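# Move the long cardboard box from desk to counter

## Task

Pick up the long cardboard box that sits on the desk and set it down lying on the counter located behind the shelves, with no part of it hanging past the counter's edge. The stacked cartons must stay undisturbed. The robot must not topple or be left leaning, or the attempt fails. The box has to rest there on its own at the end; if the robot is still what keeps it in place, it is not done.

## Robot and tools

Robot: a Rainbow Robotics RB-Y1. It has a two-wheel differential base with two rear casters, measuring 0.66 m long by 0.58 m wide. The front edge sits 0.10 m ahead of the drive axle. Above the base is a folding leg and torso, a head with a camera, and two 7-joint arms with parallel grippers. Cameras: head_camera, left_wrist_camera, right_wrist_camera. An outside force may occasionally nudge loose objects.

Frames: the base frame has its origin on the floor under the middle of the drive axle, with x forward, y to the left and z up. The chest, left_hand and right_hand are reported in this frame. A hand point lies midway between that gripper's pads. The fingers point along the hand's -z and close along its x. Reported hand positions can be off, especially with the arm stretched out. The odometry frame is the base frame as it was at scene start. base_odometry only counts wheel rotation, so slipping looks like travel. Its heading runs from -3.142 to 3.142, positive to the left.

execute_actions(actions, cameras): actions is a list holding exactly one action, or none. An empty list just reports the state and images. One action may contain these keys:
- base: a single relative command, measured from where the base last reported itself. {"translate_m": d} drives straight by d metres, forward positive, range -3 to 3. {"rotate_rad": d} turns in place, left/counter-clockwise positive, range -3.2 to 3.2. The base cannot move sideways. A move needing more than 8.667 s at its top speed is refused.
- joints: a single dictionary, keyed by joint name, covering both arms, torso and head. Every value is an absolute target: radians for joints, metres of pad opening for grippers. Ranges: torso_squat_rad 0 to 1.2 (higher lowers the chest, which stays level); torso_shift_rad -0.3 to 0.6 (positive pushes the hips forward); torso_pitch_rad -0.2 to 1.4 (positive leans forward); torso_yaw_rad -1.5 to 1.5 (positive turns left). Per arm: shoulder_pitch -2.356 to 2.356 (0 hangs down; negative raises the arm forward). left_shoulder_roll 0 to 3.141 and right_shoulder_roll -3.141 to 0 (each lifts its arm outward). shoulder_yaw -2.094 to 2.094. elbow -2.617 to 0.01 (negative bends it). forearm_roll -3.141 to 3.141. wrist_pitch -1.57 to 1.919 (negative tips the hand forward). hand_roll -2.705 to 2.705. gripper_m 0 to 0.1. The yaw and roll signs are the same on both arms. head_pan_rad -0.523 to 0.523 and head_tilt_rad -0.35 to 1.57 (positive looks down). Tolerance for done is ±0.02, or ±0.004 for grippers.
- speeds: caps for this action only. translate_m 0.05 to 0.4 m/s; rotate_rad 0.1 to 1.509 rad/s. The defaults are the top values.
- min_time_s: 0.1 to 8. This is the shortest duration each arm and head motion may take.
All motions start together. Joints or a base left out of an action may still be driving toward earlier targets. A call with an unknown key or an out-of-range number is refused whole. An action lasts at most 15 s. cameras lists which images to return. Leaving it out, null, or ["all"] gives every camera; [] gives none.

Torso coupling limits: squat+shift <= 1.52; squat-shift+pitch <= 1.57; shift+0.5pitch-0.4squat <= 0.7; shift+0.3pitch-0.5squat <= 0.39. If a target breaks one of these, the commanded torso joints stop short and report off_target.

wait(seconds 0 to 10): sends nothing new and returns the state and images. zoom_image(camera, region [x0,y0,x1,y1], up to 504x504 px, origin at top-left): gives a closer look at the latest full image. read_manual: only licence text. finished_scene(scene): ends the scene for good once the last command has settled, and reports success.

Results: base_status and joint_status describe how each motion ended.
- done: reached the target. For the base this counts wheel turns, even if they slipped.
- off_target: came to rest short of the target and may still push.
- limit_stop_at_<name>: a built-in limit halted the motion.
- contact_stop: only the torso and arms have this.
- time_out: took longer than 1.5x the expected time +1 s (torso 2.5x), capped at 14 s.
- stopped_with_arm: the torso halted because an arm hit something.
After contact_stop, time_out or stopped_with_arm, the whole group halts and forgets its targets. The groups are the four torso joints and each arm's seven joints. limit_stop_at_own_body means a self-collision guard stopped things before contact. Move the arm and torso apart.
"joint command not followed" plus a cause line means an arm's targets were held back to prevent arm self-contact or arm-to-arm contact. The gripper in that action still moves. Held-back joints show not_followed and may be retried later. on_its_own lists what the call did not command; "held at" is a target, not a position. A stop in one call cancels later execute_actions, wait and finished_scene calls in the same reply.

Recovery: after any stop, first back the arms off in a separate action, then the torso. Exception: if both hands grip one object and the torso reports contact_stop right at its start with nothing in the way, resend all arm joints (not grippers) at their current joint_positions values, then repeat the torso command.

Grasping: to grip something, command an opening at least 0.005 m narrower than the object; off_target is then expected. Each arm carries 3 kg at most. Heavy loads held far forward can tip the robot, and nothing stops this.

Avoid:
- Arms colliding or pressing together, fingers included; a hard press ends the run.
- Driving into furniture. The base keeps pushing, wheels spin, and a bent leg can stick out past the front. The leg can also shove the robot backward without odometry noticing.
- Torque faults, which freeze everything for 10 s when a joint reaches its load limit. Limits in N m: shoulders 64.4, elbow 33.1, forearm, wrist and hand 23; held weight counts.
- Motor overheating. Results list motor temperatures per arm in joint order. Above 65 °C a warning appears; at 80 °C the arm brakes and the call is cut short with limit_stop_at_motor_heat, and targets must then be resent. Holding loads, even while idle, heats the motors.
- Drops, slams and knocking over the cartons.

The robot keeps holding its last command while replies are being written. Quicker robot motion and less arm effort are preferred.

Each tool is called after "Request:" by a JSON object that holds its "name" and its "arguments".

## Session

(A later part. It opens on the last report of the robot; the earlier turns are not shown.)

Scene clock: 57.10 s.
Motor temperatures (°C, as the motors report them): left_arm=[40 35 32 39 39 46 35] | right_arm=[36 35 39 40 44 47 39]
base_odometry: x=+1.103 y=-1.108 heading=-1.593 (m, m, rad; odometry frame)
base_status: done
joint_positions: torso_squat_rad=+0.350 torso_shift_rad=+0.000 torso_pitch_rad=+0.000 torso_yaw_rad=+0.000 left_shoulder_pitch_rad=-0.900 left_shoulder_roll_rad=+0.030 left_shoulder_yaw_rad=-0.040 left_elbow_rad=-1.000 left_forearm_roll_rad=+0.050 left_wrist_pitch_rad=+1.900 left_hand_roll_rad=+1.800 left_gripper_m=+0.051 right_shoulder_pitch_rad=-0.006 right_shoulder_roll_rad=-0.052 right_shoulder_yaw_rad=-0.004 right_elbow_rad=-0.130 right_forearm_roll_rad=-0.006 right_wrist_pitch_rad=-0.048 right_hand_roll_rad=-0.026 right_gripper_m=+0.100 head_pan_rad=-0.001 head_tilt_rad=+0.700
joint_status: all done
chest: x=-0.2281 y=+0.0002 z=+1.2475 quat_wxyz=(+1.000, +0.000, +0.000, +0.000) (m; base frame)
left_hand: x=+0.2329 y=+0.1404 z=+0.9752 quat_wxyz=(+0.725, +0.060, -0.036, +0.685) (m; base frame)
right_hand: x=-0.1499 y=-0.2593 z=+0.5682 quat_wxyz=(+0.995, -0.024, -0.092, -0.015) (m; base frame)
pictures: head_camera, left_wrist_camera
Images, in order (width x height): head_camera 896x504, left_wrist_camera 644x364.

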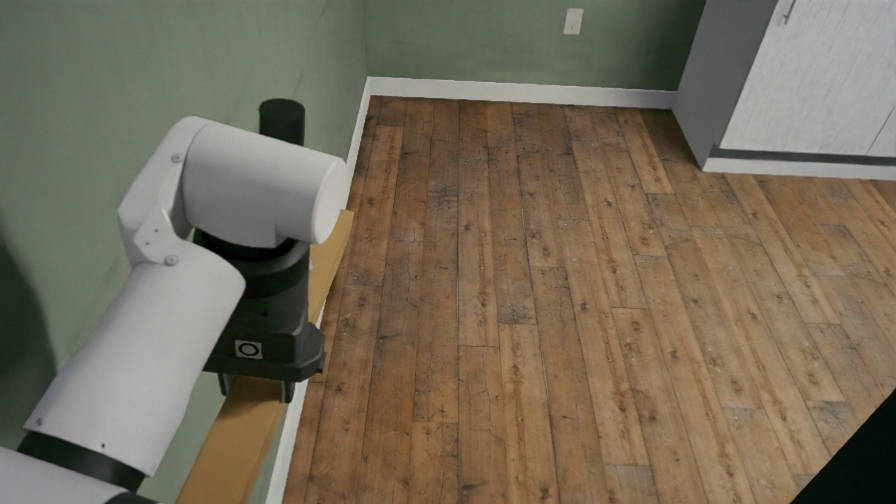

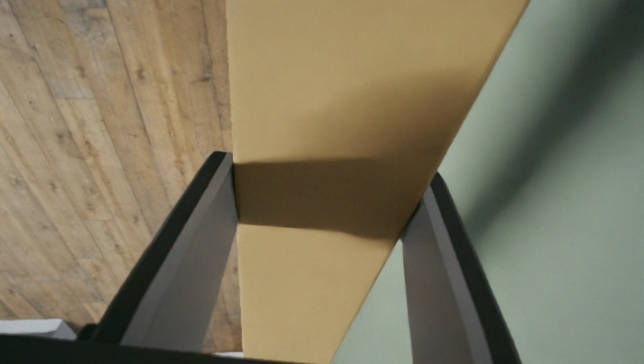

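Request:
{"name": "execute_actions", "arguments": {"actions": [{"base":{"rotate_rad":-0.28},"speeds":{"rotate_rad":0.4}}], "cameras": []}}

Request:
{"name": "execute_actions", "arguments": {"actions": [{"base":{"translate_m":0.7},"speeds":{"translate_m":0.3}}], "cameras": []}}

Request:
{"name": "execute_actions", "arguments": {"actions": [{"base":{"rotate_rad":-0.5},"speeds":{"rotate_rad":0.5},"joints":{"head_tilt_rad":0.55}}]}}

Scene clock: 59.10 s.
Motor temperatures (°C, as the motors report them): left_arm=[40 35 32 39 39 46 35] | right_arm=[36 35 39 40 44 47 39]
base_odometry: x=+1.103 y=-1.108 heading=-1.872 (m, m, rad; odometry frame)
base_status: done
joint_positions: torso_squat_rad=+0.350 torso_shift_rad=+0.000 torso_pitch_rad=+0.000 torso_yaw_rad=+0.000 left_shoulder_pitch_rad=-0.900 left_shoulder_roll_rad=+0.030 left_shoulder_yaw_rad=-0.040 left_elbow_rad=-1.000 left_forearm_roll_rad=+0.050 left_wrist_pitch_rad=+1.900 left_hand_roll_rad=+1.800 left_gripper_m=+0.051 right_shoulder_pitch_rad=-0.006 right_shoulder_roll_rad=-0.052 right_shoulder_yaw_rad=-0.004 right_elbow_rad=-0.130 right_forearm_roll_rad=-0.006 right_wrist_pitch_rad=-0.048 right_hand_roll_rad=-0.026 right_gripper_m=+0.100 head_pan_rad=-0.001 head_tilt_rad=+0.700
joint_status: not commanded
chest: x=-0.2281 y=+0.0002 z=+1.2475 quat_wxyz=(+1.000, +0.000, +0.000, +0.000) (m; base frame)
left_hand: x=+0.2329 y=+0.1405 z=+0.9752 quat_wxyz=(+0.725, +0.060, -0.036, +0.685) (m; base frame)
right_hand: x=-0.1499 y=-0.2593 z=+0.5682 quat_wxyz=(+0.995, -0.024, -0.092, -0.015) (m; base frame)
pictures: none
No camera images: the call's "cameras" was empty. Leave "cameras" out to get every camera's image.

Scene clock: 62.73 s.
Motor temperatures (°C, as the motors report them): left_arm=[40 35 32 39 39 46 35] | right_arm=[36 35 39 40 44 47 39]
base_odometry: x=+0.895 y=-1.776 heading=-1.873 (m, m, rad; odometry frame)
base_status: done
joint_positions: torso_squat_rad=+0.350 torso_shift_rad=+0.000 torso_pitch_rad=+0.000 torso_yaw_rad=+0.000 left_shoulder_pitch_rad=-0.900 left_shoulder_roll_rad=+0.030 left_shoulder_yaw_rad=-0.040 left_elbow_rad=-1.000 left_forearm_roll_rad=+0.050 left_wrist_pitch_rad=+1.900 left_hand_roll_rad=+1.800 left_gripper_m=+0.051 right_shoulder_pitch_rad=-0.006 right_shoulder_roll_rad=-0.052 right_shoulder_yaw_rad=-0.004 right_elbow_rad=-0.130 right_forearm_roll_rad=-0.006 right_wrist_pitch_rad=-0.048 right_hand_roll_rad=-0.026 right_gripper_m=+0.100 head_pan_rad=-0.001 head_tilt_rad=+0.700
joint_status: not commanded
chest: x=-0.2282 y=+0.0002 z=+1.2475 quat_wxyz=(+1.000, +0.000, +0.000, +0.000) (m; base frame)
left_hand: x=+0.2329 y=+0.1405 z=+0.9753 quat_wxyz=(+0.725, +0.060, -0.036, +0.685) (m; base frame)
right_hand: x=-0.1499 y=-0.2593 z=+0.5682 quat_wxyz=(+0.995, -0.024, -0.092, -0.015) (m; base frame)
pictures: none
No camera images: the call's "cameras" was empty. Leave "cameras" out to get every camera's image.

Scene clock: 65.07 s.
Motor temperatures (°C, as the motors report them): left_arm=[40 35 32 39 39 46 35] | right_arm=[36 35 39 40 44 47 39]
base_odometry: x=+0.895 y=-1.776 heading=-2.372 (m, m, rad; odometry frame)
base_status: done
joint_positions: torso_squat_rad=+0.350 torso_shift_rad=+0.000 torso_pitch_rad=+0.000 torso_yaw_rad=+0.000 left_shoulder_pitch_rad=-0.900 left_shoulder_roll_rad=+0.030 left_shoulder_yaw_rad=-0.040 left_elbow_rad=-1.000 left_forearm_roll_rad=+0.050 left_wrist_pitch_rad=+1.900 left_hand_roll_rad=+1.800 left_gripper_m=+0.051 right_shoulder_pitch_rad=-0.006 right_shoulder_roll_rad=-0.052 right_shoulder_yaw_rad=-0.004 right_elbow_rad=-0.130 right_forearm_roll_rad=-0.006 right_wrist_pitch_rad=-0.048 right_hand_roll_rad=-0.026 right_gripper_m=+0.100 head_pan_rad=-0.001 head_tilt_rad=+0.550
joint_status: all done
chest: x=-0.2282 y=+0.0002 z=+1.2475 quat_wxyz=(+1.000, +0.000, +0.000, +0.000) (m; base frame)
left_hand: x=+0.2329 y=+0.1405 z=+0.9753 quat_wxyz=(+0.725, +0.060, -0.036, +0.685) (m; base frame)
right_hand: x=-0.1499 y=-0.2593 z=+0.5682 quat_wxyz=(+0.995, -0.024, -0.092, -0.015) (m; base frame)
pictures: head_camera, left_wrist_camera, right_wrist_camera
Images, in order (width x height): head_camera 896x504, left_wrist_camera 644x364, right_wrist_camera 644x364.

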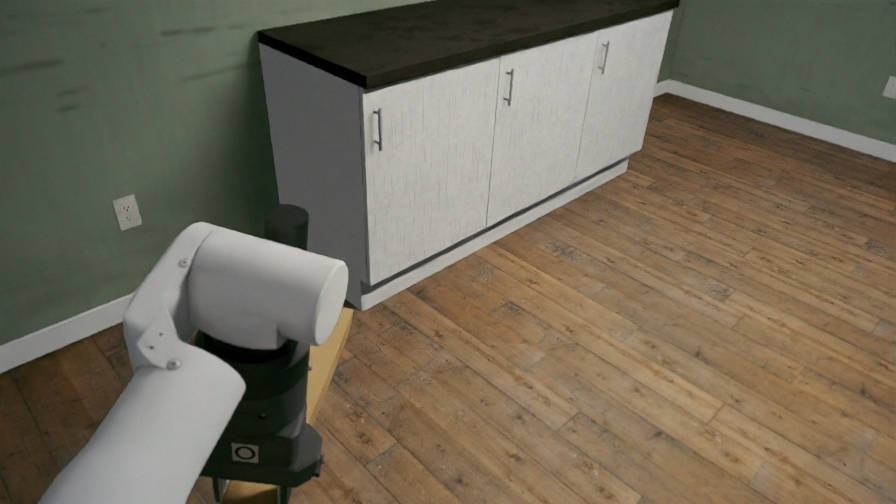

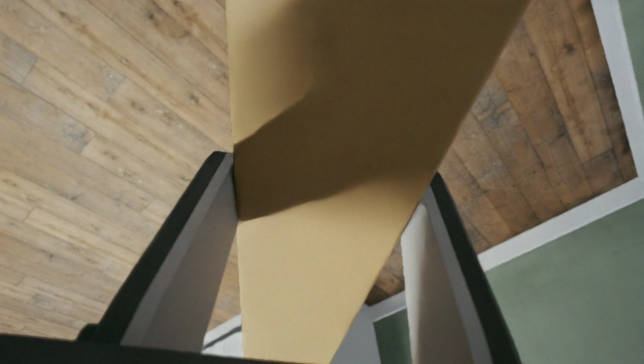

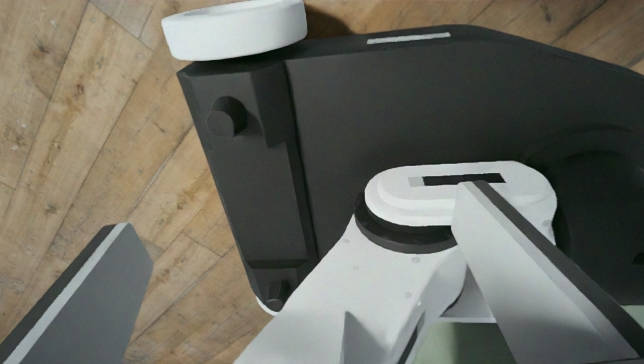

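Request:
{"name": "execute_actions", "arguments": {"actions": [{"base":{"translate_m":0.75},"speeds":{"translate_m":0.3},"joints":{"torso_squat_rad":0,"left_shoulder_pitch_rad":-1.25,"left_elbow_rad":-0.65,"right_shoulder_roll_rad":-0.4},"min_time_s":2.5}], "cameras": []}}

Request:
{"name": "execute_actions", "arguments": {"actions": [{"base":{"rotate_rad":-0.77},"speeds":{"rotate_rad":0.5},"joints":{"head_tilt_rad":0.7,"head_pan_rad":0.4}}], "cameras": ["head_camera","left_wrist_camera"]}}

Scene clock: 69.03 s.
Motor temperatures (°C, as the motors report them): left_arm=[40 35 32 38 39 46 35] | right_arm=[36 35 39 40 44 47 39]
base_odometry: x=+0.356 y=-2.297 heading=-2.373 (m, m, rad; odometry frame)
base_status: done
joint_positions: torso_squat_rad=+0.000 torso_shift_rad=+0.000 torso_pitch_rad=+0.000 torso_yaw_rad=+0.000 left_shoulder_pitch_rad=-1.250 left_shoulder_roll_rad=+0.030 left_shoulder_yaw_rad=-0.040 left_elbow_rad=-0.650 left_forearm_roll_rad=+0.050 left_wrist_pitch_rad=+1.900 left_hand_roll_rad=+1.800 left_gripper_m=+0.051 right_shoulder_pitch_rad=-0.006 right_shoulder_roll_rad=-0.400 right_shoulder_yaw_rad=-0.004 right_elbow_rad=-0.130 right_forearm_roll_rad=-0.006 right_wrist_pitch_rad=-0.048 right_hand_roll_rad=-0.026 right_gripper_m=+0.100 head_pan_rad=-0.001 head_tilt_rad=+0.550
joint_status: all done
chest: x=-0.2282 y=+0.0002 z=+1.2899 quat_wxyz=(+1.000, +0.000, +0.000, +0.000) (m; base frame)
left_hand: x=+0.2656 y=+0.1210 z=+1.0944 quat_wxyz=(+0.736, +0.095, -0.074, +0.666) (m; base frame)
right_hand: x=-0.1498 y=-0.5160 z=+0.6697 quat_wxyz=(+0.976, -0.196, -0.093, +0.000) (m; base frame)
pictures: none
No camera images: the call's "cameras" was empty. Leave "cameras" out to get every camera's image.

Scene clock: 71.90 s.
Motor temperatures (°C, as the motors report them): left_arm=[40 35 32 38 39 46 35] | right_arm=[36 35 39 40 44 47 39]
base_odometry: x=+0.356 y=-2.297 heading=+3.141 (m, m, rad; odometry frame)
base_status: done
joint_positions: torso_squat_rad=+0.000 torso_shift_rad=+0.000 torso_pitch_rad=+0.000 torso_yaw_rad=+0.000 left_shoulder_pitch_rad=-1.250 left_shoulder_roll_rad=+0.030 left_shoulder_yaw_rad=-0.040 left_elbow_rad=-0.650 left_forearm_roll_rad=+0.050 left_wrist_pitch_rad=+1.900 left_hand_roll_rad=+1.800 left_gripper_m=+0.051 right_shoulder_pitch_rad=-0.006 right_shoulder_roll_rad=-0.400 right_shoulder_yaw_rad=-0.004 right_elbow_rad=-0.130 right_forearm_roll_rad=-0.006 right_wrist_pitch_rad=-0.048 right_hand_roll_rad=-0.026 right_gripper_m=+0.100 head_pan_rad=+0.400 head_tilt_rad=+0.700
joint_status: all done
chest: x=-0.2282 y=+0.0002 z=+1.2899 quat_wxyz=(+1.000, +0.000, +0.000, +0.000) (m; base frame)
left_hand: x=+0.2656 y=+0.1210 z=+1.0945 quat_wxyz=(+0.736, +0.095, -0.074, +0.666) (m; base frame)
right_hand: x=-0.1498 y=-0.5161 z=+0.6697 quat_wxyz=(+0.976, -0.197, -0.093, +0.000) (m; base frame)
pictures: head_camera, left_wrist_camera
Images, in order (width x height): head_camera 896x504, left_wrist_camera 644x364.

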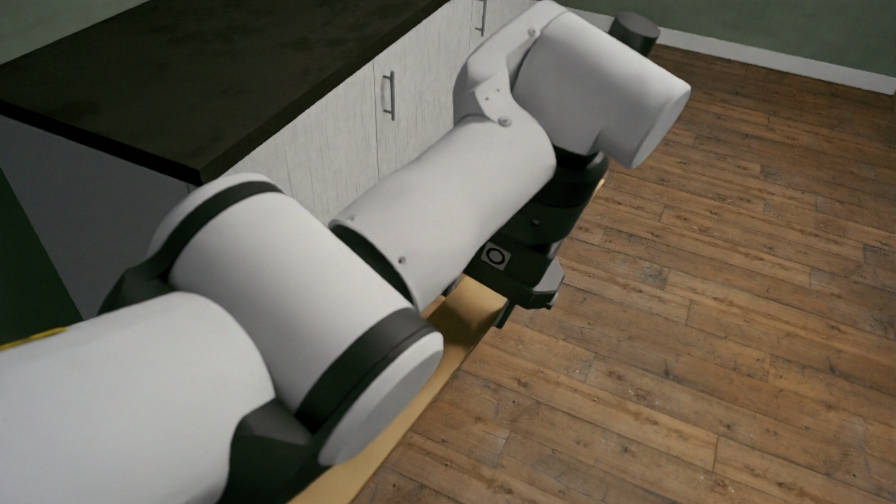

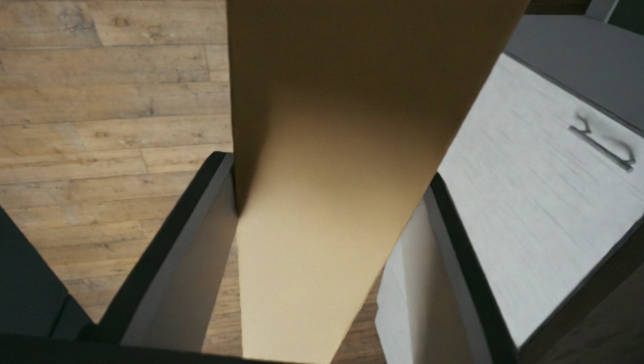

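Request:
{"name": "execute_actions", "arguments": {"actions": [{"base":{"rotate_rad":0.4},"speeds":{"rotate_rad":0.5},"joints":{"head_pan_rad":0}}], "cameras": []}}

Request:
{"name": "execute_actions", "arguments": {"actions": [{"base":{"translate_m":0.6},"speeds":{"translate_m":0.3}}], "cameras": ["head_camera","left_wrist_camera"]}}

Scene clock: 74.37 s.
Motor temperatures (°C, as the motors report them): left_arm=[40 35 32 38 39 46 35] | right_arm=[36 35 39 40 44 47 39]
base_odometry: x=+0.356 y=-2.297 heading=-2.743 (m, m, rad; odometry frame)
base_status: done
joint_positions: torso_squat_rad=+0.000 torso_shift_rad=+0.000 torso_pitch_rad=+0.000 torso_yaw_rad=+0.000 left_shoulder_pitch_rad=-1.250 left_shoulder_roll_rad=+0.030 left_shoulder_yaw_rad=-0.040 left_elbow_rad=-0.650 left_forearm_roll_rad=+0.050 left_wrist_pitch_rad=+1.900 left_hand_roll_rad=+1.800 left_gripper_m=+0.051 right_shoulder_pitch_rad=-0.006 right_shoulder_roll_rad=-0.400 right_shoulder_yaw_rad=-0.004 right_elbow_rad=-0.130 right_forearm_roll_rad=-0.006 right_wrist_pitch_rad=-0.048 right_hand_roll_rad=-0.026 right_gripper_m=+0.100 head_pan_rad=+0.000 head_tilt_rad=+0.700
joint_status: all done
chest: x=-0.2282 y=+0.0002 z=+1.2899 quat_wxyz=(+1.000, +0.000, +0.000, +0.000) (m; base frame)
left_hand: x=+0.2656 y=+0.1209 z=+1.0945 quat_wxyz=(+0.736, +0.095, -0.074, +0.666) (m; base frame)
right_hand: x=-0.1498 y=-0.5161 z=+0.6697 quat_wxyz=(+0.976, -0.197, -0.093, +0.000) (m; base frame)
pictures: none
No camera images: the call's "cameras" was empty. Leave "cameras" out to get every camera's image.

Scene clock: 77.70 s.
Motor temperatures (°C, as the motors report them): left_arm=[40 35 32 38 39 46 35] | right_arm=[36 35 39 40 44 47 39]
base_odometry: x=-0.197 y=-2.530 heading=-2.744 (m, m, rad; odometry frame)
base_status: done
joint_positions: torso_squat_rad=+0.000 torso_shift_rad=+0.000 torso_pitch_rad=+0.000 torso_yaw_rad=+0.000 left_shoulder_pitch_rad=-1.250 left_shoulder_roll_rad=+0.030 left_shoulder_yaw_rad=-0.040 left_elbow_rad=-0.650 left_forearm_roll_rad=+0.050 left_wrist_pitch_rad=+1.900 left_hand_roll_rad=+1.800 left_gripper_m=+0.051 right_shoulder_pitch_rad=-0.006 right_shoulder_roll_rad=-0.400 right_shoulder_yaw_rad=-0.004 right_elbow_rad=-0.130 right_forearm_roll_rad=-0.006 right_wrist_pitch_rad=-0.048 right_hand_roll_rad=-0.026 right_gripper_m=+0.100 head_pan_rad=+0.000 head_tilt_rad=+0.700
joint_status: not commanded
chest: x=-0.2282 y=+0.0002 z=+1.2899 quat_wxyz=(+1.000, +0.000, +0.000, +0.000) (m; base frame)
left_hand: x=+0.2656 y=+0.1209 z=+1.0945 quat_wxyz=(+0.736, +0.095, -0.074, +0.666) (m; base frame)
right_hand: x=-0.1498 y=-0.5161 z=+0.6697 quat_wxyz=(+0.976, -0.197, -0.093, +0.000) (m; base frame)
pictures: head_camera, left_wrist_camera
Images, in order (width x height): head_camera 896x504, left_wrist_camera 644x364.

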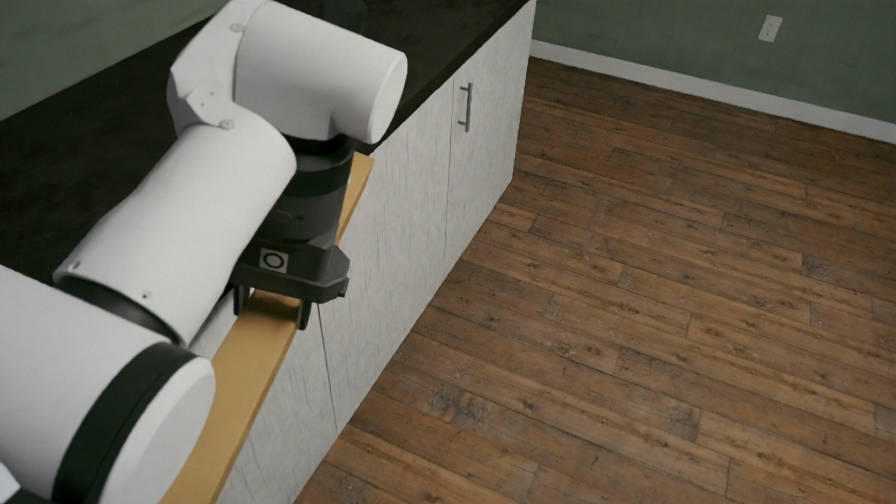

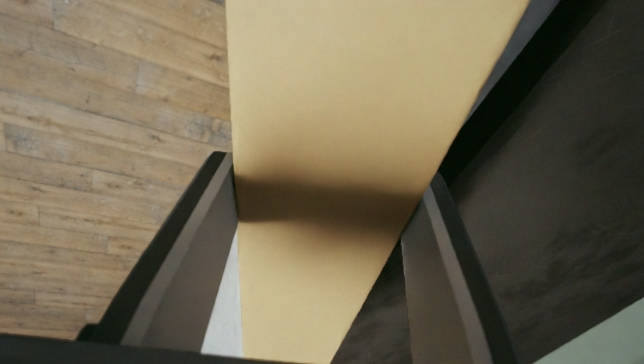

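Request:
{"name": "execute_actions", "arguments": {"actions": [{"base":{"translate_m":0.35},"speeds":{"translate_m":0.3}}], "cameras": []}}

Request:
{"name": "execute_actions", "arguments": {"actions": [{"base":{"rotate_rad":-0.4},"speeds":{"rotate_rad":0.5}}], "cameras": []}}

Request:
{"name": "execute_actions", "arguments": {"actions": [{"base":{"translate_m":0.45},"speeds":{"translate_m":0.3},"joints":{"torso_yaw_rad":1.5,"left_hand_roll_rad":0.3,"head_tilt_rad":0.8},"min_time_s":2.6}]}}

Scene clock: 80.33 s.
Motor temperatures (°C, as the motors report them): left_arm=[40 35 32 38 39 45 35] | right_arm=[36 35 39 40 44 47 39]
base_odometry: x=-0.520 y=-2.665 heading=-2.745 (m, m, rad; odometry frame)
base_status: done
joint_positions: torso_squat_rad=+0.000 torso_shift_rad=+0.000 torso_pitch_rad=+0.000 torso_yaw_rad=+0.000 left_shoulder_pitch_rad=-1.250 left_shoulder_roll_rad=+0.030 left_shoulder_yaw_rad=-0.040 left_elbow_rad=-0.650 left_forearm_roll_rad=+0.050 left_wrist_pitch_rad=+1.900 left_hand_roll_rad=+1.800 left_gripper_m=+0.051 right_shoulder_pitch_rad=-0.006 right_shoulder_roll_rad=-0.400 right_shoulder_yaw_rad=-0.004 right_elbow_rad=-0.130 right_forearm_roll_rad=-0.006 right_wrist_pitch_rad=-0.048 right_hand_roll_rad=-0.026 right_gripper_m=+0.100 head_pan_rad=+0.000 head_tilt_rad=+0.700
joint_status: not commanded
chest: x=-0.2282 y=+0.0002 z=+1.2899 quat_wxyz=(+1.000, +0.000, +0.000, +0.000) (m; base frame)
left_hand: x=+0.2656 y=+0.1209 z=+1.0945 quat_wxyz=(+0.736, +0.095, -0.074, +0.666) (m; base frame)
right_hand: x=-0.1498 y=-0.5161 z=+0.6697 quat_wxyz=(+0.976, -0.197, -0.093, +0.000) (m; base frame)
pictures: none
No camera images: the call's "cameras" was empty. Leave "cameras" out to get every camera's image.

Scene clock: 82.60 s.
Motor temperatures (°C, as the motors report them): left_arm=[40 35 32 38 39 45 35] | right_arm=[36 35 39 40 44 47 39]
base_odometry: x=-0.520 y=-2.665 heading=+3.138 (m, m, rad; odometry frame)
base_status: done
joint_positions: torso_squat_rad=+0.000 torso_shift_rad=+0.000 torso_pitch_rad=+0.000 torso_yaw_rad=+0.000 left_shoulder_pitch_rad=-1.250 left_shoulder_roll_rad=+0.030 left_shoulder_yaw_rad=-0.040 left_elbow_rad=-0.650 left_forearm_roll_rad=+0.050 left_wrist_pitch_rad=+1.900 left_hand_roll_rad=+1.800 left_gripper_m=+0.051 right_shoulder_pitch_rad=-0.006 right_shoulder_roll_rad=-0.400 right_shoulder_yaw_rad=-0.004 right_elbow_rad=-0.130 right_forearm_roll_rad=-0.006 right_wrist_pitch_rad=-0.048 right_hand_roll_rad=-0.026 right_gripper_m=+0.100 head_pan_rad=+0.000 head_tilt_rad=+0.700
joint_status: not commanded
chest: x=-0.2282 y=+0.0002 z=+1.2899 quat_wxyz=(+1.000, +0.000, +0.000, +0.000) (m; base frame)
left_hand: x=+0.2656 y=+0.1209 z=+1.0945 quat_wxyz=(+0.736, +0.095, -0.074, +0.666) (m; base frame)
right_hand: x=-0.1498 y=-0.5162 z=+0.6697 quat_wxyz=(+0.976, -0.197, -0.093, +0.000) (m; base frame)
pictures: none
No camera images: the call's "cameras" was empty. Leave "cameras" out to get every camera's image.

Scene clock: 87.50 s.
Motor temperatures (°C, as the motors report them): left_arm=[40 35 32 38 39 45 35] | right_arm=[36 35 39 40 44 47 39]
base_odometry: x=-0.969 y=-2.665 heading=+3.141 (m, m, rad; odometry frame)
base_status: translate_m time_out (by the wheels' count: +0.449 of +0.450)
joint_positions: torso_squat_rad=+0.000 torso_shift_rad=+0.000 torso_pitch_rad=+0.000 torso_yaw_rad=+1.500 left_shoulder_pitch_rad=-1.250 left_shoulder_roll_rad=+0.030 left_shoulder_yaw_rad=-0.040 left_elbow_rad=-0.650 left_forearm_roll_rad=+0.050 left_wrist_pitch_rad=+1.900 left_hand_roll_rad=+0.300 left_gripper_m=+0.051 right_shoulder_pitch_rad=-0.006 right_shoulder_roll_rad=-0.400 right_shoulder_yaw_rad=-0.004 right_elbow_rad=-0.130 right_forearm_roll_rad=-0.006 right_wrist_pitch_rad=-0.048 right_hand_roll_rad=-0.026 right_gripper_m=+0.100 head_pan_rad=+0.000 head_tilt_rad=+0.800
joint_status: all done
chest: x=-0.2281 y=+0.0001 z=+1.2899 quat_wxyz=(+0.732, +0.000, +0.000, +0.682) (m; base frame)
left_hand: x=-0.3139 y=+0.5014 z=+1.0948 quat_wxyz=(+0.736, +0.081, +0.090, +0.666) (m; base frame)
right_hand: x=+0.2924 y=+0.0421 z=+0.6696 quat_wxyz=(+0.714, -0.080, -0.202, +0.665) (m; base frame)
pictures: head_camera, left_wrist_camera, right_wrist_camera
Images, in order (width x height): head_camera 896x504, left_wrist_camera 644x364, right_wrist_camera 644x364.

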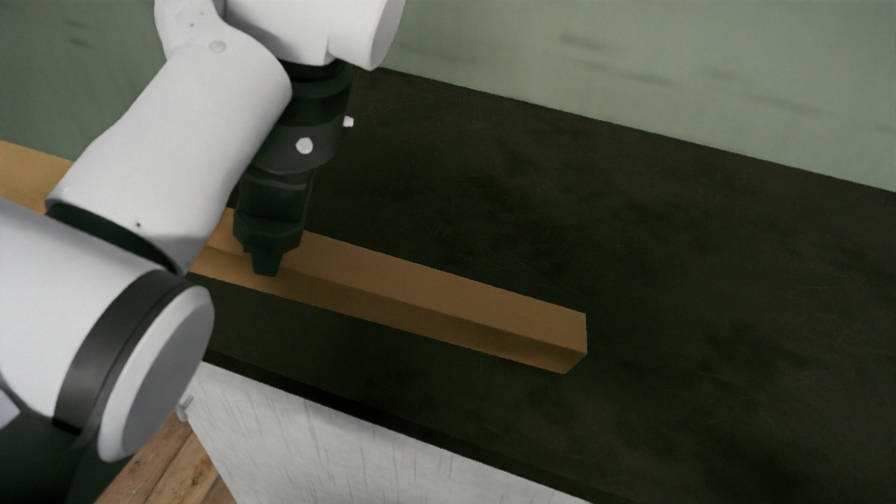

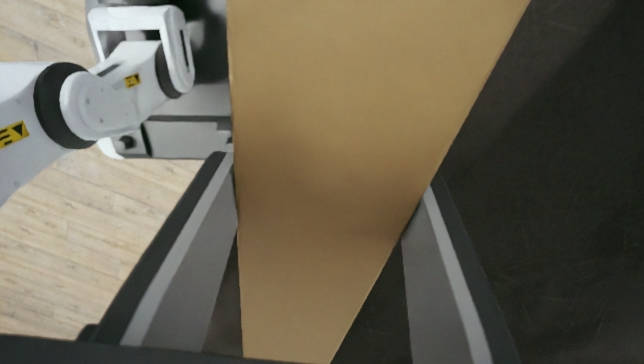

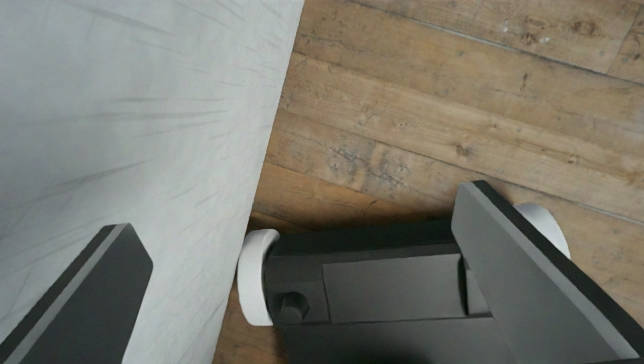

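Request:
{"name": "execute_actions", "arguments": {"actions": [{"base":{"translate_m":-0.05}}], "cameras": []}}

Request:
{"name": "execute_actions", "arguments": {"actions": [{"base":{"rotate_rad":-0.2},"speeds":{"rotate_rad":0.4}}], "cameras": ["right_wrist_camera"]}}

Request:
{"name": "execute_actions", "arguments": {"actions": [{"base":{"translate_m":0.35},"speeds":{"translate_m":0.25},"joints":{"head_pan_rad":0.4}}]}}

Scene clock: 89.43 s.
Motor temperatures (°C, as the motors report them): left_arm=[40 35 32 38 39 45 35] | right_arm=[36 35 39 40 44 47 39]
base_odometry: x=-0.919 y=-2.665 heading=-3.141 (m, m, rad; odometry frame)
base_status: done
joint_positions: torso_squat_rad=+0.000 torso_shift_rad=+0.000 torso_pitch_rad=+0.000 torso_yaw_rad=+1.500 left_shoulder_pitch_rad=-1.250 left_shoulder_roll_rad=+0.030 left_shoulder_yaw_rad=-0.040 left_elbow_rad=-0.650 left_forearm_roll_rad=+0.050 left_wrist_pitch_rad=+1.900 left_hand_roll_rad=+0.300 left_gripper_m=+0.051 right_shoulder_pitch_rad=-0.006 right_shoulder_roll_rad=-0.400 right_shoulder_yaw_rad=-0.004 right_elbow_rad=-0.130 right_forearm_roll_rad=-0.006 right_wrist_pitch_rad=-0.048 right_hand_roll_rad=-0.026 right_gripper_m=+0.100 head_pan_rad=+0.000 head_tilt_rad=+0.800
joint_status: not commanded
chest: x=-0.2282 y=+0.0002 z=+1.2899 quat_wxyz=(+0.732, +0.000, +0.000, +0.682) (m; base frame)
left_hand: x=-0.3139 y=+0.5014 z=+1.0947 quat_wxyz=(+0.736, +0.081, +0.090, +0.666) (m; base frame)
right_hand: x=+0.2923 y=+0.0420 z=+0.6696 quat_wxyz=(+0.714, -0.080, -0.202, +0.665) (m; base frame)
pictures: none
No camera images: the call's "cameras" was empty. Leave "cameras" out to get every camera's image.

Scene clock: 91.40 s.
Motor temperatures (°C, as the motors report them): left_arm=[40 35 32 38 39 45 35] | right_arm=[36 35 39 40 44 47 39]
base_odometry: x=-0.919 y=-2.665 heading=+2.943 (m, m, rad; odometry frame)
base_status: done
joint_positions: torso_squat_rad=+0.000 torso_shift_rad=+0.000 torso_pitch_rad=+0.000 torso_yaw_rad=+1.500 left_shoulder_pitch_rad=-1.250 left_shoulder_roll_rad=+0.030 left_shoulder_yaw_rad=-0.040 left_elbow_rad=-0.650 left_forearm_roll_rad=+0.050 left_wrist_pitch_rad=+1.900 left_hand_roll_rad=+0.300 left_gripper_m=+0.051 right_shoulder_pitch_rad=-0.006 right_shoulder_roll_rad=-0.400 right_shoulder_yaw_rad=-0.004 right_elbow_rad=-0.130 right_forearm_roll_rad=-0.006 right_wrist_pitch_rad=-0.048 right_hand_roll_rad=-0.026 right_gripper_m=+0.100 head_pan_rad=+0.000 head_tilt_rad=+0.800
joint_status: not commanded
chest: x=-0.2282 y=+0.0002 z=+1.2899 quat_wxyz=(+0.732, +0.000, +0.000, +0.682) (m; base frame)
left_hand: x=-0.3139 y=+0.5014 z=+1.0947 quat_wxyz=(+0.736, +0.081, +0.090, +0.666) (m; base frame)
right_hand: x=+0.2923 y=+0.0420 z=+0.6696 quat_wxyz=(+0.714, -0.080, -0.202, +0.665) (m; base frame)
pictures: right_wrist_camera
Images, in order (width x height): right_wrist_camera 644x364.

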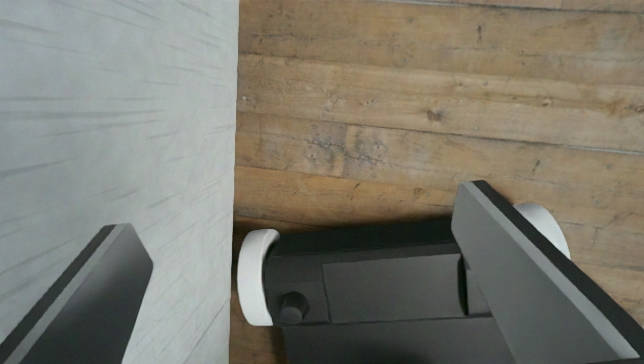

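Scene clock: 103.20 s.
Motor temperatures (°C, as the motors report them): left_arm=[40 35 32 38 39 45 35] | right_arm=[37 36 39 41 44 48 39]
TORQUE FAULT: right_elbow_rad reached its load limit. The robot stopped for 10 seconds, dropped its targets and accepts commands again. The stop added 8.7 s to the call and to motion_time.
base_odometry: x=-1.254 y=-2.601 heading=+2.945 (m, m, rad; odometry frame)
base_status: translate_m torque_fault (by the wheels' count: +0.341 of +0.350)
joint_positions: torso_squat_rad=+0.000 torso_shift_rad=-0.001 torso_pitch_rad=+0.000 torso_yaw_rad=+1.499 left_shoulder_pitch_rad=-1.250 left_shoulder_roll_rad=+0.030 left_shoulder_yaw_rad=-0.040 left_elbow_rad=-0.650 left_forearm_roll_rad=+0.050 left_wrist_pitch_rad=+1.900 left_hand_roll_rad=+0.300 left_gripper_m=+0.051 right_shoulder_pitch_rad=+0.009 right_shoulder_roll_rad=-0.390 right_shoulder_yaw_rad=-0.003 right_elbow_rad=-0.118 right_forearm_roll_rad=-0.005 right_wrist_pitch_rad=-0.044 right_hand_roll_rad=-0.026 right_gripper_m=+0.099 head_pan_rad=+0.400 head_tilt_rad=+0.800
joint_status: all done
chest: x=-0.2282 y=+0.0001 z=+1.2899 quat_wxyz=(+0.732, +0.000, +0.000, +0.681) (m; base frame)
left_hand: x=-0.3137 y=+0.5013 z=+1.0946 quat_wxyz=(+0.736, +0.081, +0.090, +0.666) (m; base frame)
right_hand: x=+0.2847 y=+0.0243 z=+0.6652 quat_wxyz=(+0.717, -0.087, -0.188, +0.665) (m; base frame)
pictures: head_camera, left_wrist_camera, right_wrist_camera
Images, in order (width x height): head_camera 896x504, left_wrist_camera 644x364, right_wrist_camera 644x364.

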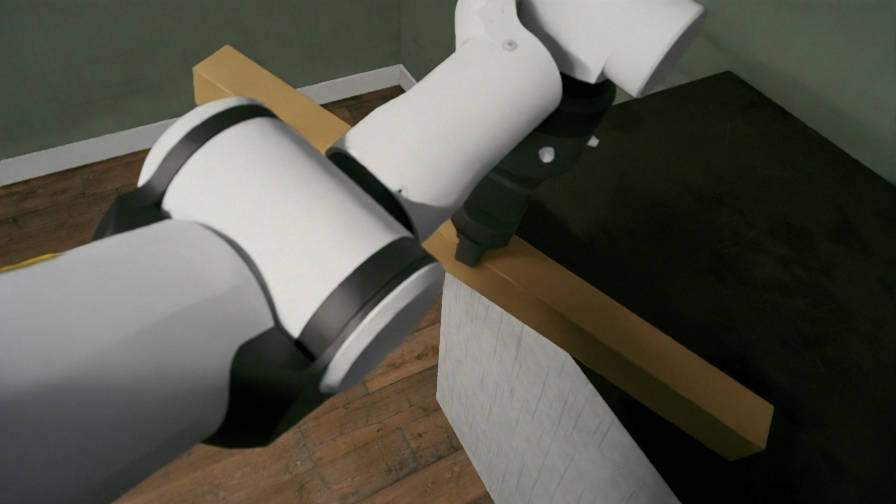

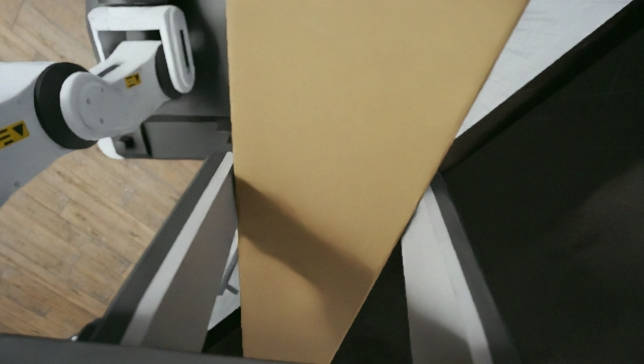

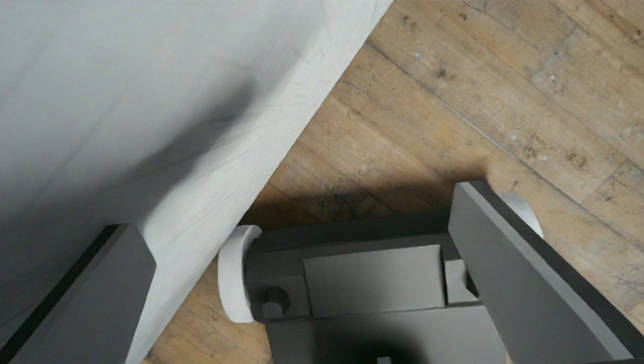

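Request:
{"name": "execute_actions", "arguments": {"actions": [{"base":{"translate_m":-0.15},"speeds":{"translate_m":0.2}}], "cameras": []}}

Request:
{"name": "execute_actions", "arguments": {"actions": [{"base":{"rotate_rad":-0.6},"speeds":{"rotate_rad":0.4},"joints":{"head_pan_rad":0}}]}}

Scene clock: 105.00 s.
Motor temperatures (°C, as the motors report them): left_arm=[40 35 32 38 39 45 35] | right_arm=[37 36 39 41 44 48 39]
base_odometry: x=-1.107 y=-2.630 heading=+2.947 (m, m, rad; odometry frame)
base_status: done
joint_positions: torso_squat_rad=+0.000 torso_shift_rad=+0.000 torso_pitch_rad=+0.000 torso_yaw_rad=+1.500 left_shoulder_pitch_rad=-1.250 left_shoulder_roll_rad=+0.030 left_shoulder_yaw_rad=-0.040 left_elbow_rad=-0.650 left_forearm_roll_rad=+0.050 left_wrist_pitch_rad=+1.900 left_hand_roll_rad=+0.300 left_gripper_m=+0.051 right_shoulder_pitch_rad=+0.003 right_shoulder_roll_rad=-0.394 right_shoulder_yaw_rad=-0.003 right_elbow_rad=-0.123 right_forearm_roll_rad=-0.006 right_wrist_pitch_rad=-0.045 right_hand_roll_rad=-0.026 right_gripper_m=+0.100 head_pan_rad=+0.400 head_tilt_rad=+0.800
joint_status: not commanded
chest: x=-0.2282 y=+0.0002 z=+1.2899 quat_wxyz=(+0.732, +0.000, +0.000, +0.682) (m; base frame)
left_hand: x=-0.3139 y=+0.5014 z=+1.0947 quat_wxyz=(+0.736, +0.080, +0.090, +0.666) (m; base frame)
right_hand: x=+0.2880 y=+0.0312 z=+0.6670 quat_wxyz=(+0.716, -0.085, -0.194, +0.666) (m; base frame)
pictures: none
No camera images: the call's "cameras" was empty. Leave "cameras" out to get every camera's image.

Scene clock: 107.67 s.
Motor temperatures (°C, as the motors report them): left_arm=[40 35 32 38 39 45 35] | right_arm=[37 36 39 41 44 48 39]
base_odometry: x=-1.107 y=-2.630 heading=+2.347 (m, m, rad; odometry frame)
base_status: done
joint_positions: torso_squat_rad=+0.000 torso_shift_rad=+0.000 torso_pitch_rad=+0.000 torso_yaw_rad=+1.500 left_shoulder_pitch_rad=-1.250 left_shoulder_roll_rad=+0.030 left_shoulder_yaw_rad=-0.040 left_elbow_rad=-0.650 left_forearm_roll_rad=+0.050 left_wrist_pitch_rad=+1.900 left_hand_roll_rad=+0.300 left_gripper_m=+0.051 right_shoulder_pitch_rad=+0.003 right_shoulder_roll_rad=-0.394 right_shoulder_yaw_rad=-0.003 right_elbow_rad=-0.123 right_forearm_roll_rad=-0.006 right_wrist_pitch_rad=-0.045 right_hand_roll_rad=-0.026 right_gripper_m=+0.100 head_pan_rad=+0.000 head_tilt_rad=+0.800
joint_status: all done
chest: x=-0.2282 y=+0.0002 z=+1.2899 quat_wxyz=(+0.732, +0.000, +0.000, +0.682) (m; base frame)
left_hand: x=-0.3139 y=+0.5014 z=+1.0947 quat_wxyz=(+0.736, +0.080, +0.090, +0.666) (m; base frame)
right_hand: x=+0.2880 y=+0.0313 z=+0.6670 quat_wxyz=(+0.716, -0.085, -0.194, +0.666) (m; base frame)
pictures: head_camera, left_wrist_camera, right_wrist_camera
Images, in order (width x height): head_camera 896x504, left_wrist_camera 644x364, right_wrist_camera 644x364.

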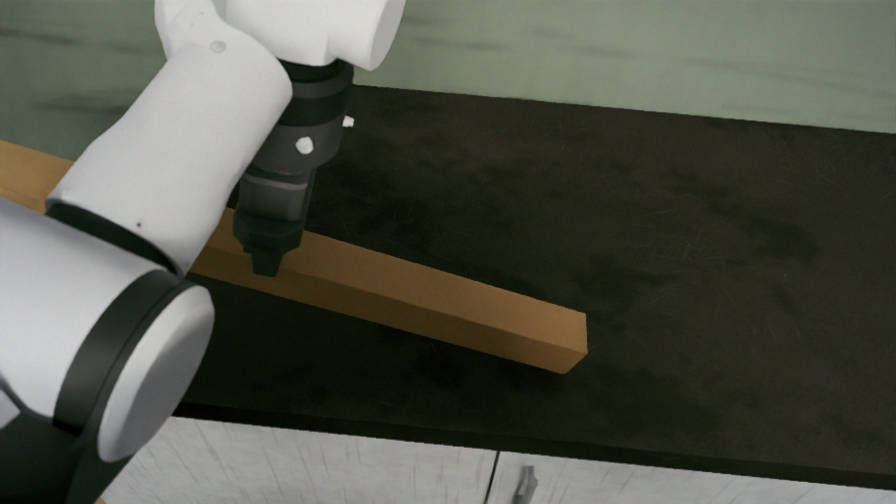

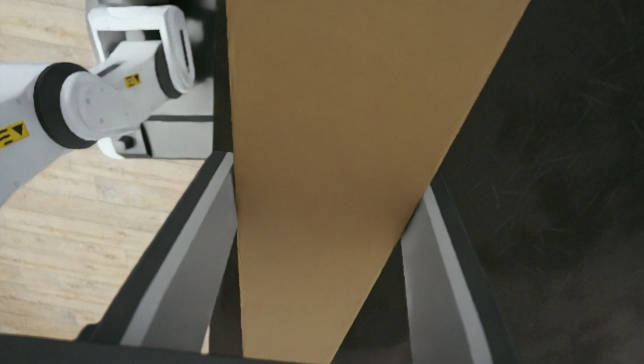

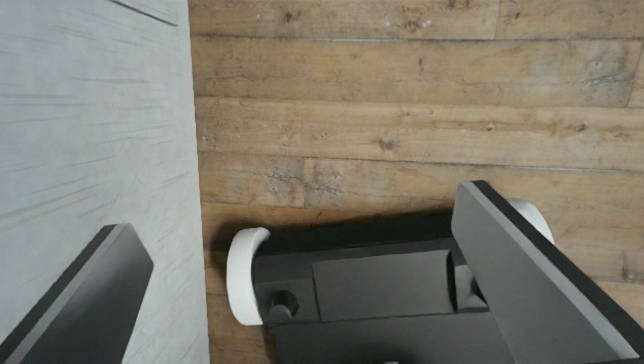

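Request:
{"name": "execute_actions", "arguments": {"actions": [{"base":{"rotate_rad":-0.13},"speeds":{"rotate_rad":0.4},"joints":{"left_forearm_roll_rad":0.27},"min_time_s":1.5}], "cameras": ["right_wrist_camera"]}}

Request:
{"name": "execute_actions", "arguments": {"actions": [{"base":{"translate_m":0.2},"speeds":{"translate_m":0.15},"joints":{"head_pan_rad":0.3}}]}}

Scene clock: 109.63 s.
Motor temperatures (°C, as the motors report them): left_arm=[40 35 32 38 39 45 35] | right_arm=[37 36 39 41 44 48 39]
base_odometry: x=-1.107 y=-2.630 heading=+2.218 (m, m, rad; odometry frame)
base_status: done
joint_positions: torso_squat_rad=+0.000 torso_shift_rad=+0.000 torso_pitch_rad=+0.000 torso_yaw_rad=+1.500 left_shoulder_pitch_rad=-1.250 left_shoulder_roll_rad=+0.030 left_shoulder_yaw_rad=-0.040 left_elbow_rad=-0.650 left_forearm_roll_rad=+0.270 left_wrist_pitch_rad=+1.900 left_hand_roll_rad=+0.300 left_gripper_m=+0.051 right_shoulder_pitch_rad=+0.003 right_shoulder_roll_rad=-0.394 right_shoulder_yaw_rad=-0.003 right_elbow_rad=-0.123 right_forearm_roll_rad=-0.006 right_wrist_pitch_rad=-0.045 right_hand_roll_rad=-0.026 right_gripper_m=+0.100 head_pan_rad=+0.000 head_tilt_rad=+0.800
joint_status: all done
chest: x=-0.2282 y=+0.0002 z=+1.2899 quat_wxyz=(+0.732, +0.000, +0.000, +0.682) (m; base frame)
left_hand: x=-0.2707 y=+0.4813 z=+1.0892 quat_wxyz=(+0.760, -0.017, +0.049, +0.647) (m; base frame)
right_hand: x=+0.2880 y=+0.0313 z=+0.6670 quat_wxyz=(+0.716, -0.085, -0.194, +0.666) (m; base frame)
pictures: right_wrist_camera
Images, in order (width x height): right_wrist_camera 644x364.

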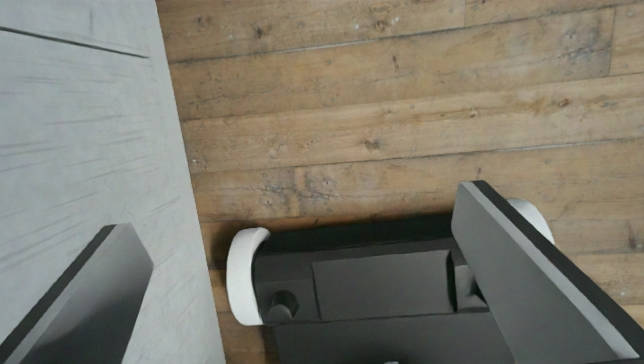

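Scene clock: 111.90 s.
Motor temperatures (°C, as the motors report them): left_arm=[40 35 32 38 39 45 35] | right_arm=[37 36 39 41 44 48 39]
base_odometry: x=-1.227 y=-2.471 heading=+2.217 (m, m, rad; odometry frame)
base_status: done
joint_positions: torso_squat_rad=+0.000 torso_shift_rad=+0.000 torso_pitch_rad=+0.000 torso_yaw_rad=+1.500 left_shoulder_pitch_rad=-1.250 left_shoulder_roll_rad=+0.030 left_shoulder_yaw_rad=-0.040 left_elbow_rad=-0.650 left_forearm_roll_rad=+0.270 left_wrist_pitch_rad=+1.900 left_hand_roll_rad=+0.300 left_gripper_m=+0.051 right_shoulder_pitch_rad=+0.003 right_shoulder_roll_rad=-0.395 right_shoulder_yaw_rad=-0.003 right_elbow_rad=-0.123 right_forearm_roll_rad=-0.006 right_wrist_pitch_rad=-0.045 right_hand_roll_rad=-0.026 right_gripper_m=+0.100 head_pan_rad=+0.300 head_tilt_rad=+0.800
joint_status: all done
chest: x=-0.2281 y=+0.0002 z=+1.2899 quat_wxyz=(+0.732, +0.000, +0.000, +0.682) (m; base frame)
left_hand: x=-0.2707 y=+0.4813 z=+1.0892 quat_wxyz=(+0.760, -0.017, +0.049, +0.647) (m; base frame)
right_hand: x=+0.2882 y=+0.0313 z=+0.6670 quat_wxyz=(+0.716, -0.085, -0.194, +0.666) (m; base frame)
pictures: head_camera, left_wrist_camera, right_wrist_camera
Images, in order (width x height): head_camera 896x504, left_wrist_camera 644x364, right_wrist_camera 644x364.

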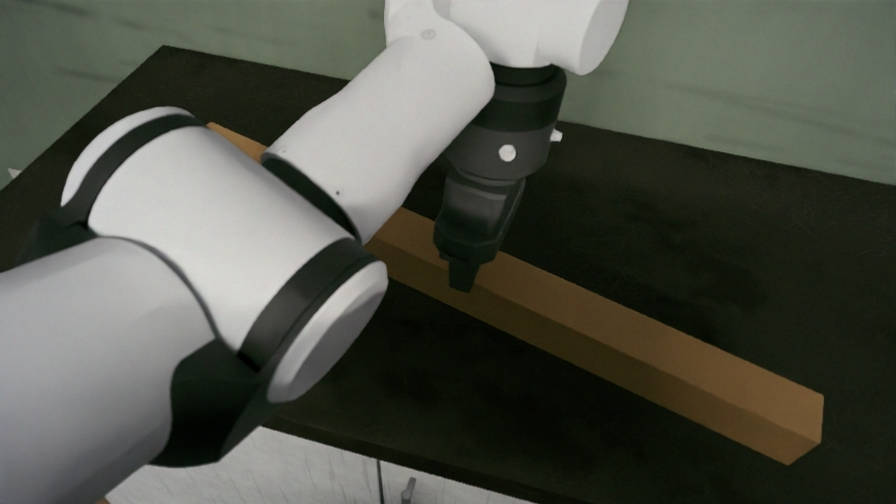

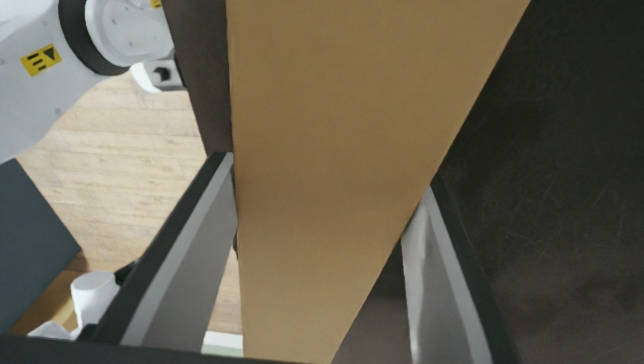

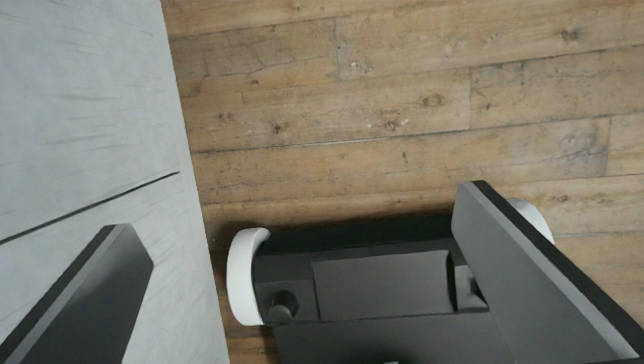

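Request:
{"name": "execute_actions", "arguments": {"actions": [{"base":{"translate_m":0.1},"speeds":{"translate_m":0.15},"joints":{"left_hand_roll_rad":0.55,"head_pan_rad":0},"min_time_s":1.2}], "cameras": []}}

Request:
{"name": "execute_actions", "arguments": {"actions": [{"joints":{"torso_squat_rad":0.5}}], "cameras": ["head_camera"]}}

Scene clock: 113.63 s.
Motor temperatures (°C, as the motors report them): left_arm=[40 35 32 38 39 45 35] | right_arm=[37 36 39 41 44 48 39]
base_odometry: x=-1.287 y=-2.391 heading=+2.216 (m, m, rad; odometry frame)
base_status: done
joint_positions: torso_squat_rad=+0.000 torso_shift_rad=+0.000 torso_pitch_rad=+0.000 torso_yaw_rad=+1.500 left_shoulder_pitch_rad=-1.250 left_shoulder_roll_rad=+0.030 left_shoulder_yaw_rad=-0.040 left_elbow_rad=-0.650 left_forearm_roll_rad=+0.270 left_wrist_pitch_rad=+1.900 left_hand_roll_rad=+0.550 left_gripper_m=+0.051 right_shoulder_pitch_rad=+0.003 right_shoulder_roll_rad=-0.395 right_shoulder_yaw_rad=-0.003 right_elbow_rad=-0.123 right_forearm_roll_rad=-0.006 right_wrist_pitch_rad=-0.045 right_hand_roll_rad=-0.026 right_gripper_m=+0.100 head_pan_rad=+0.000 head_tilt_rad=+0.800
joint_status: all done
chest: x=-0.2281 y=+0.0002 z=+1.2899 quat_wxyz=(+0.732, +0.000, +0.000, +0.682) (m; base frame)
left_hand: x=-0.2707 y=+0.4813 z=+1.0892 quat_wxyz=(+0.674, -0.010, +0.051, +0.737) (m; base frame)
right_hand: x=+0.2882 y=+0.0313 z=+0.6670 quat_wxyz=(+0.716, -0.085, -0.194, +0.666) (m; base frame)
pictures: none
No camera images: the call's "cameras" was empty. Leave "cameras" out to get every camera's image.

Scene clock: 116.17 s.
Motor temperatures (°C, as the motors report them): left_arm=[40 35 32 38 39 45 35] | right_arm=[37 36 39 41 44 48 39]
base_odometry: x=-1.287 y=-2.391 heading=+2.216 (m, m, rad; odometry frame)
base_status: not commanded
joint_positions: torso_squat_rad=+0.500 torso_shift_rad=+0.000 torso_pitch_rad=+0.000 torso_yaw_rad=+1.500 left_shoulder_pitch_rad=-1.250 left_shoulder_roll_rad=+0.030 left_shoulder_yaw_rad=-0.040 left_elbow_rad=-0.650 left_forearm_roll_rad=+0.270 left_wrist_pitch_rad=+1.900 left_hand_roll_rad=+0.550 left_gripper_m=+0.051 right_shoulder_pitch_rad=+0.003 right_shoulder_roll_rad=-0.395 right_shoulder_yaw_rad=-0.003 right_elbow_rad=-0.123 right_forearm_roll_rad=-0.006 right_wrist_pitch_rad=-0.045 right_hand_roll_rad=-0.026 right_gripper_m=+0.100 head_pan_rad=+0.000 head_tilt_rad=+0.800
joint_status: all done
chest: x=-0.2282 y=+0.0002 z=+1.2042 quat_wxyz=(+0.732, +0.000, +0.000, +0.682) (m; base frame)
left_hand: x=-0.2707 y=+0.4813 z=+1.0035 quat_wxyz=(+0.674, -0.010, +0.051, +0.737) (m; base frame)
right_hand: x=+0.2883 y=+0.0313 z=+0.5814 quat_wxyz=(+0.716, -0.085, -0.194, +0.666) (m; base frame)
pictures: head_camera
Images, in order (width x height): head_camera 896x504.

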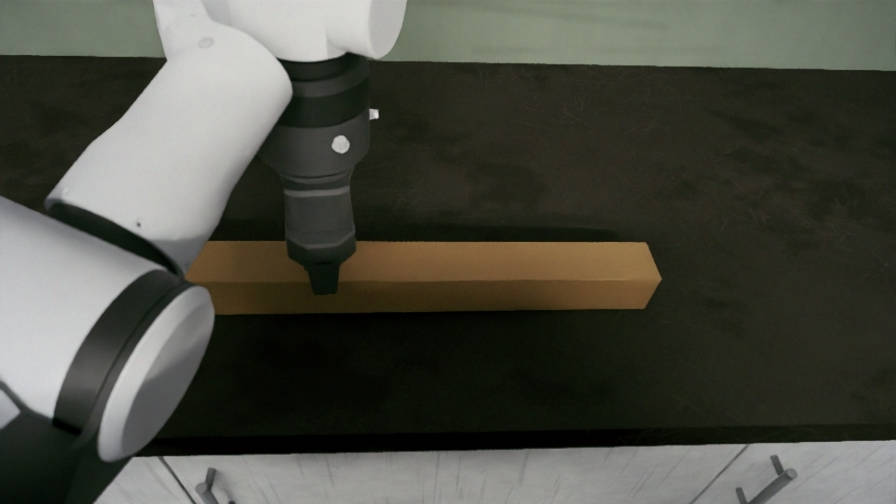

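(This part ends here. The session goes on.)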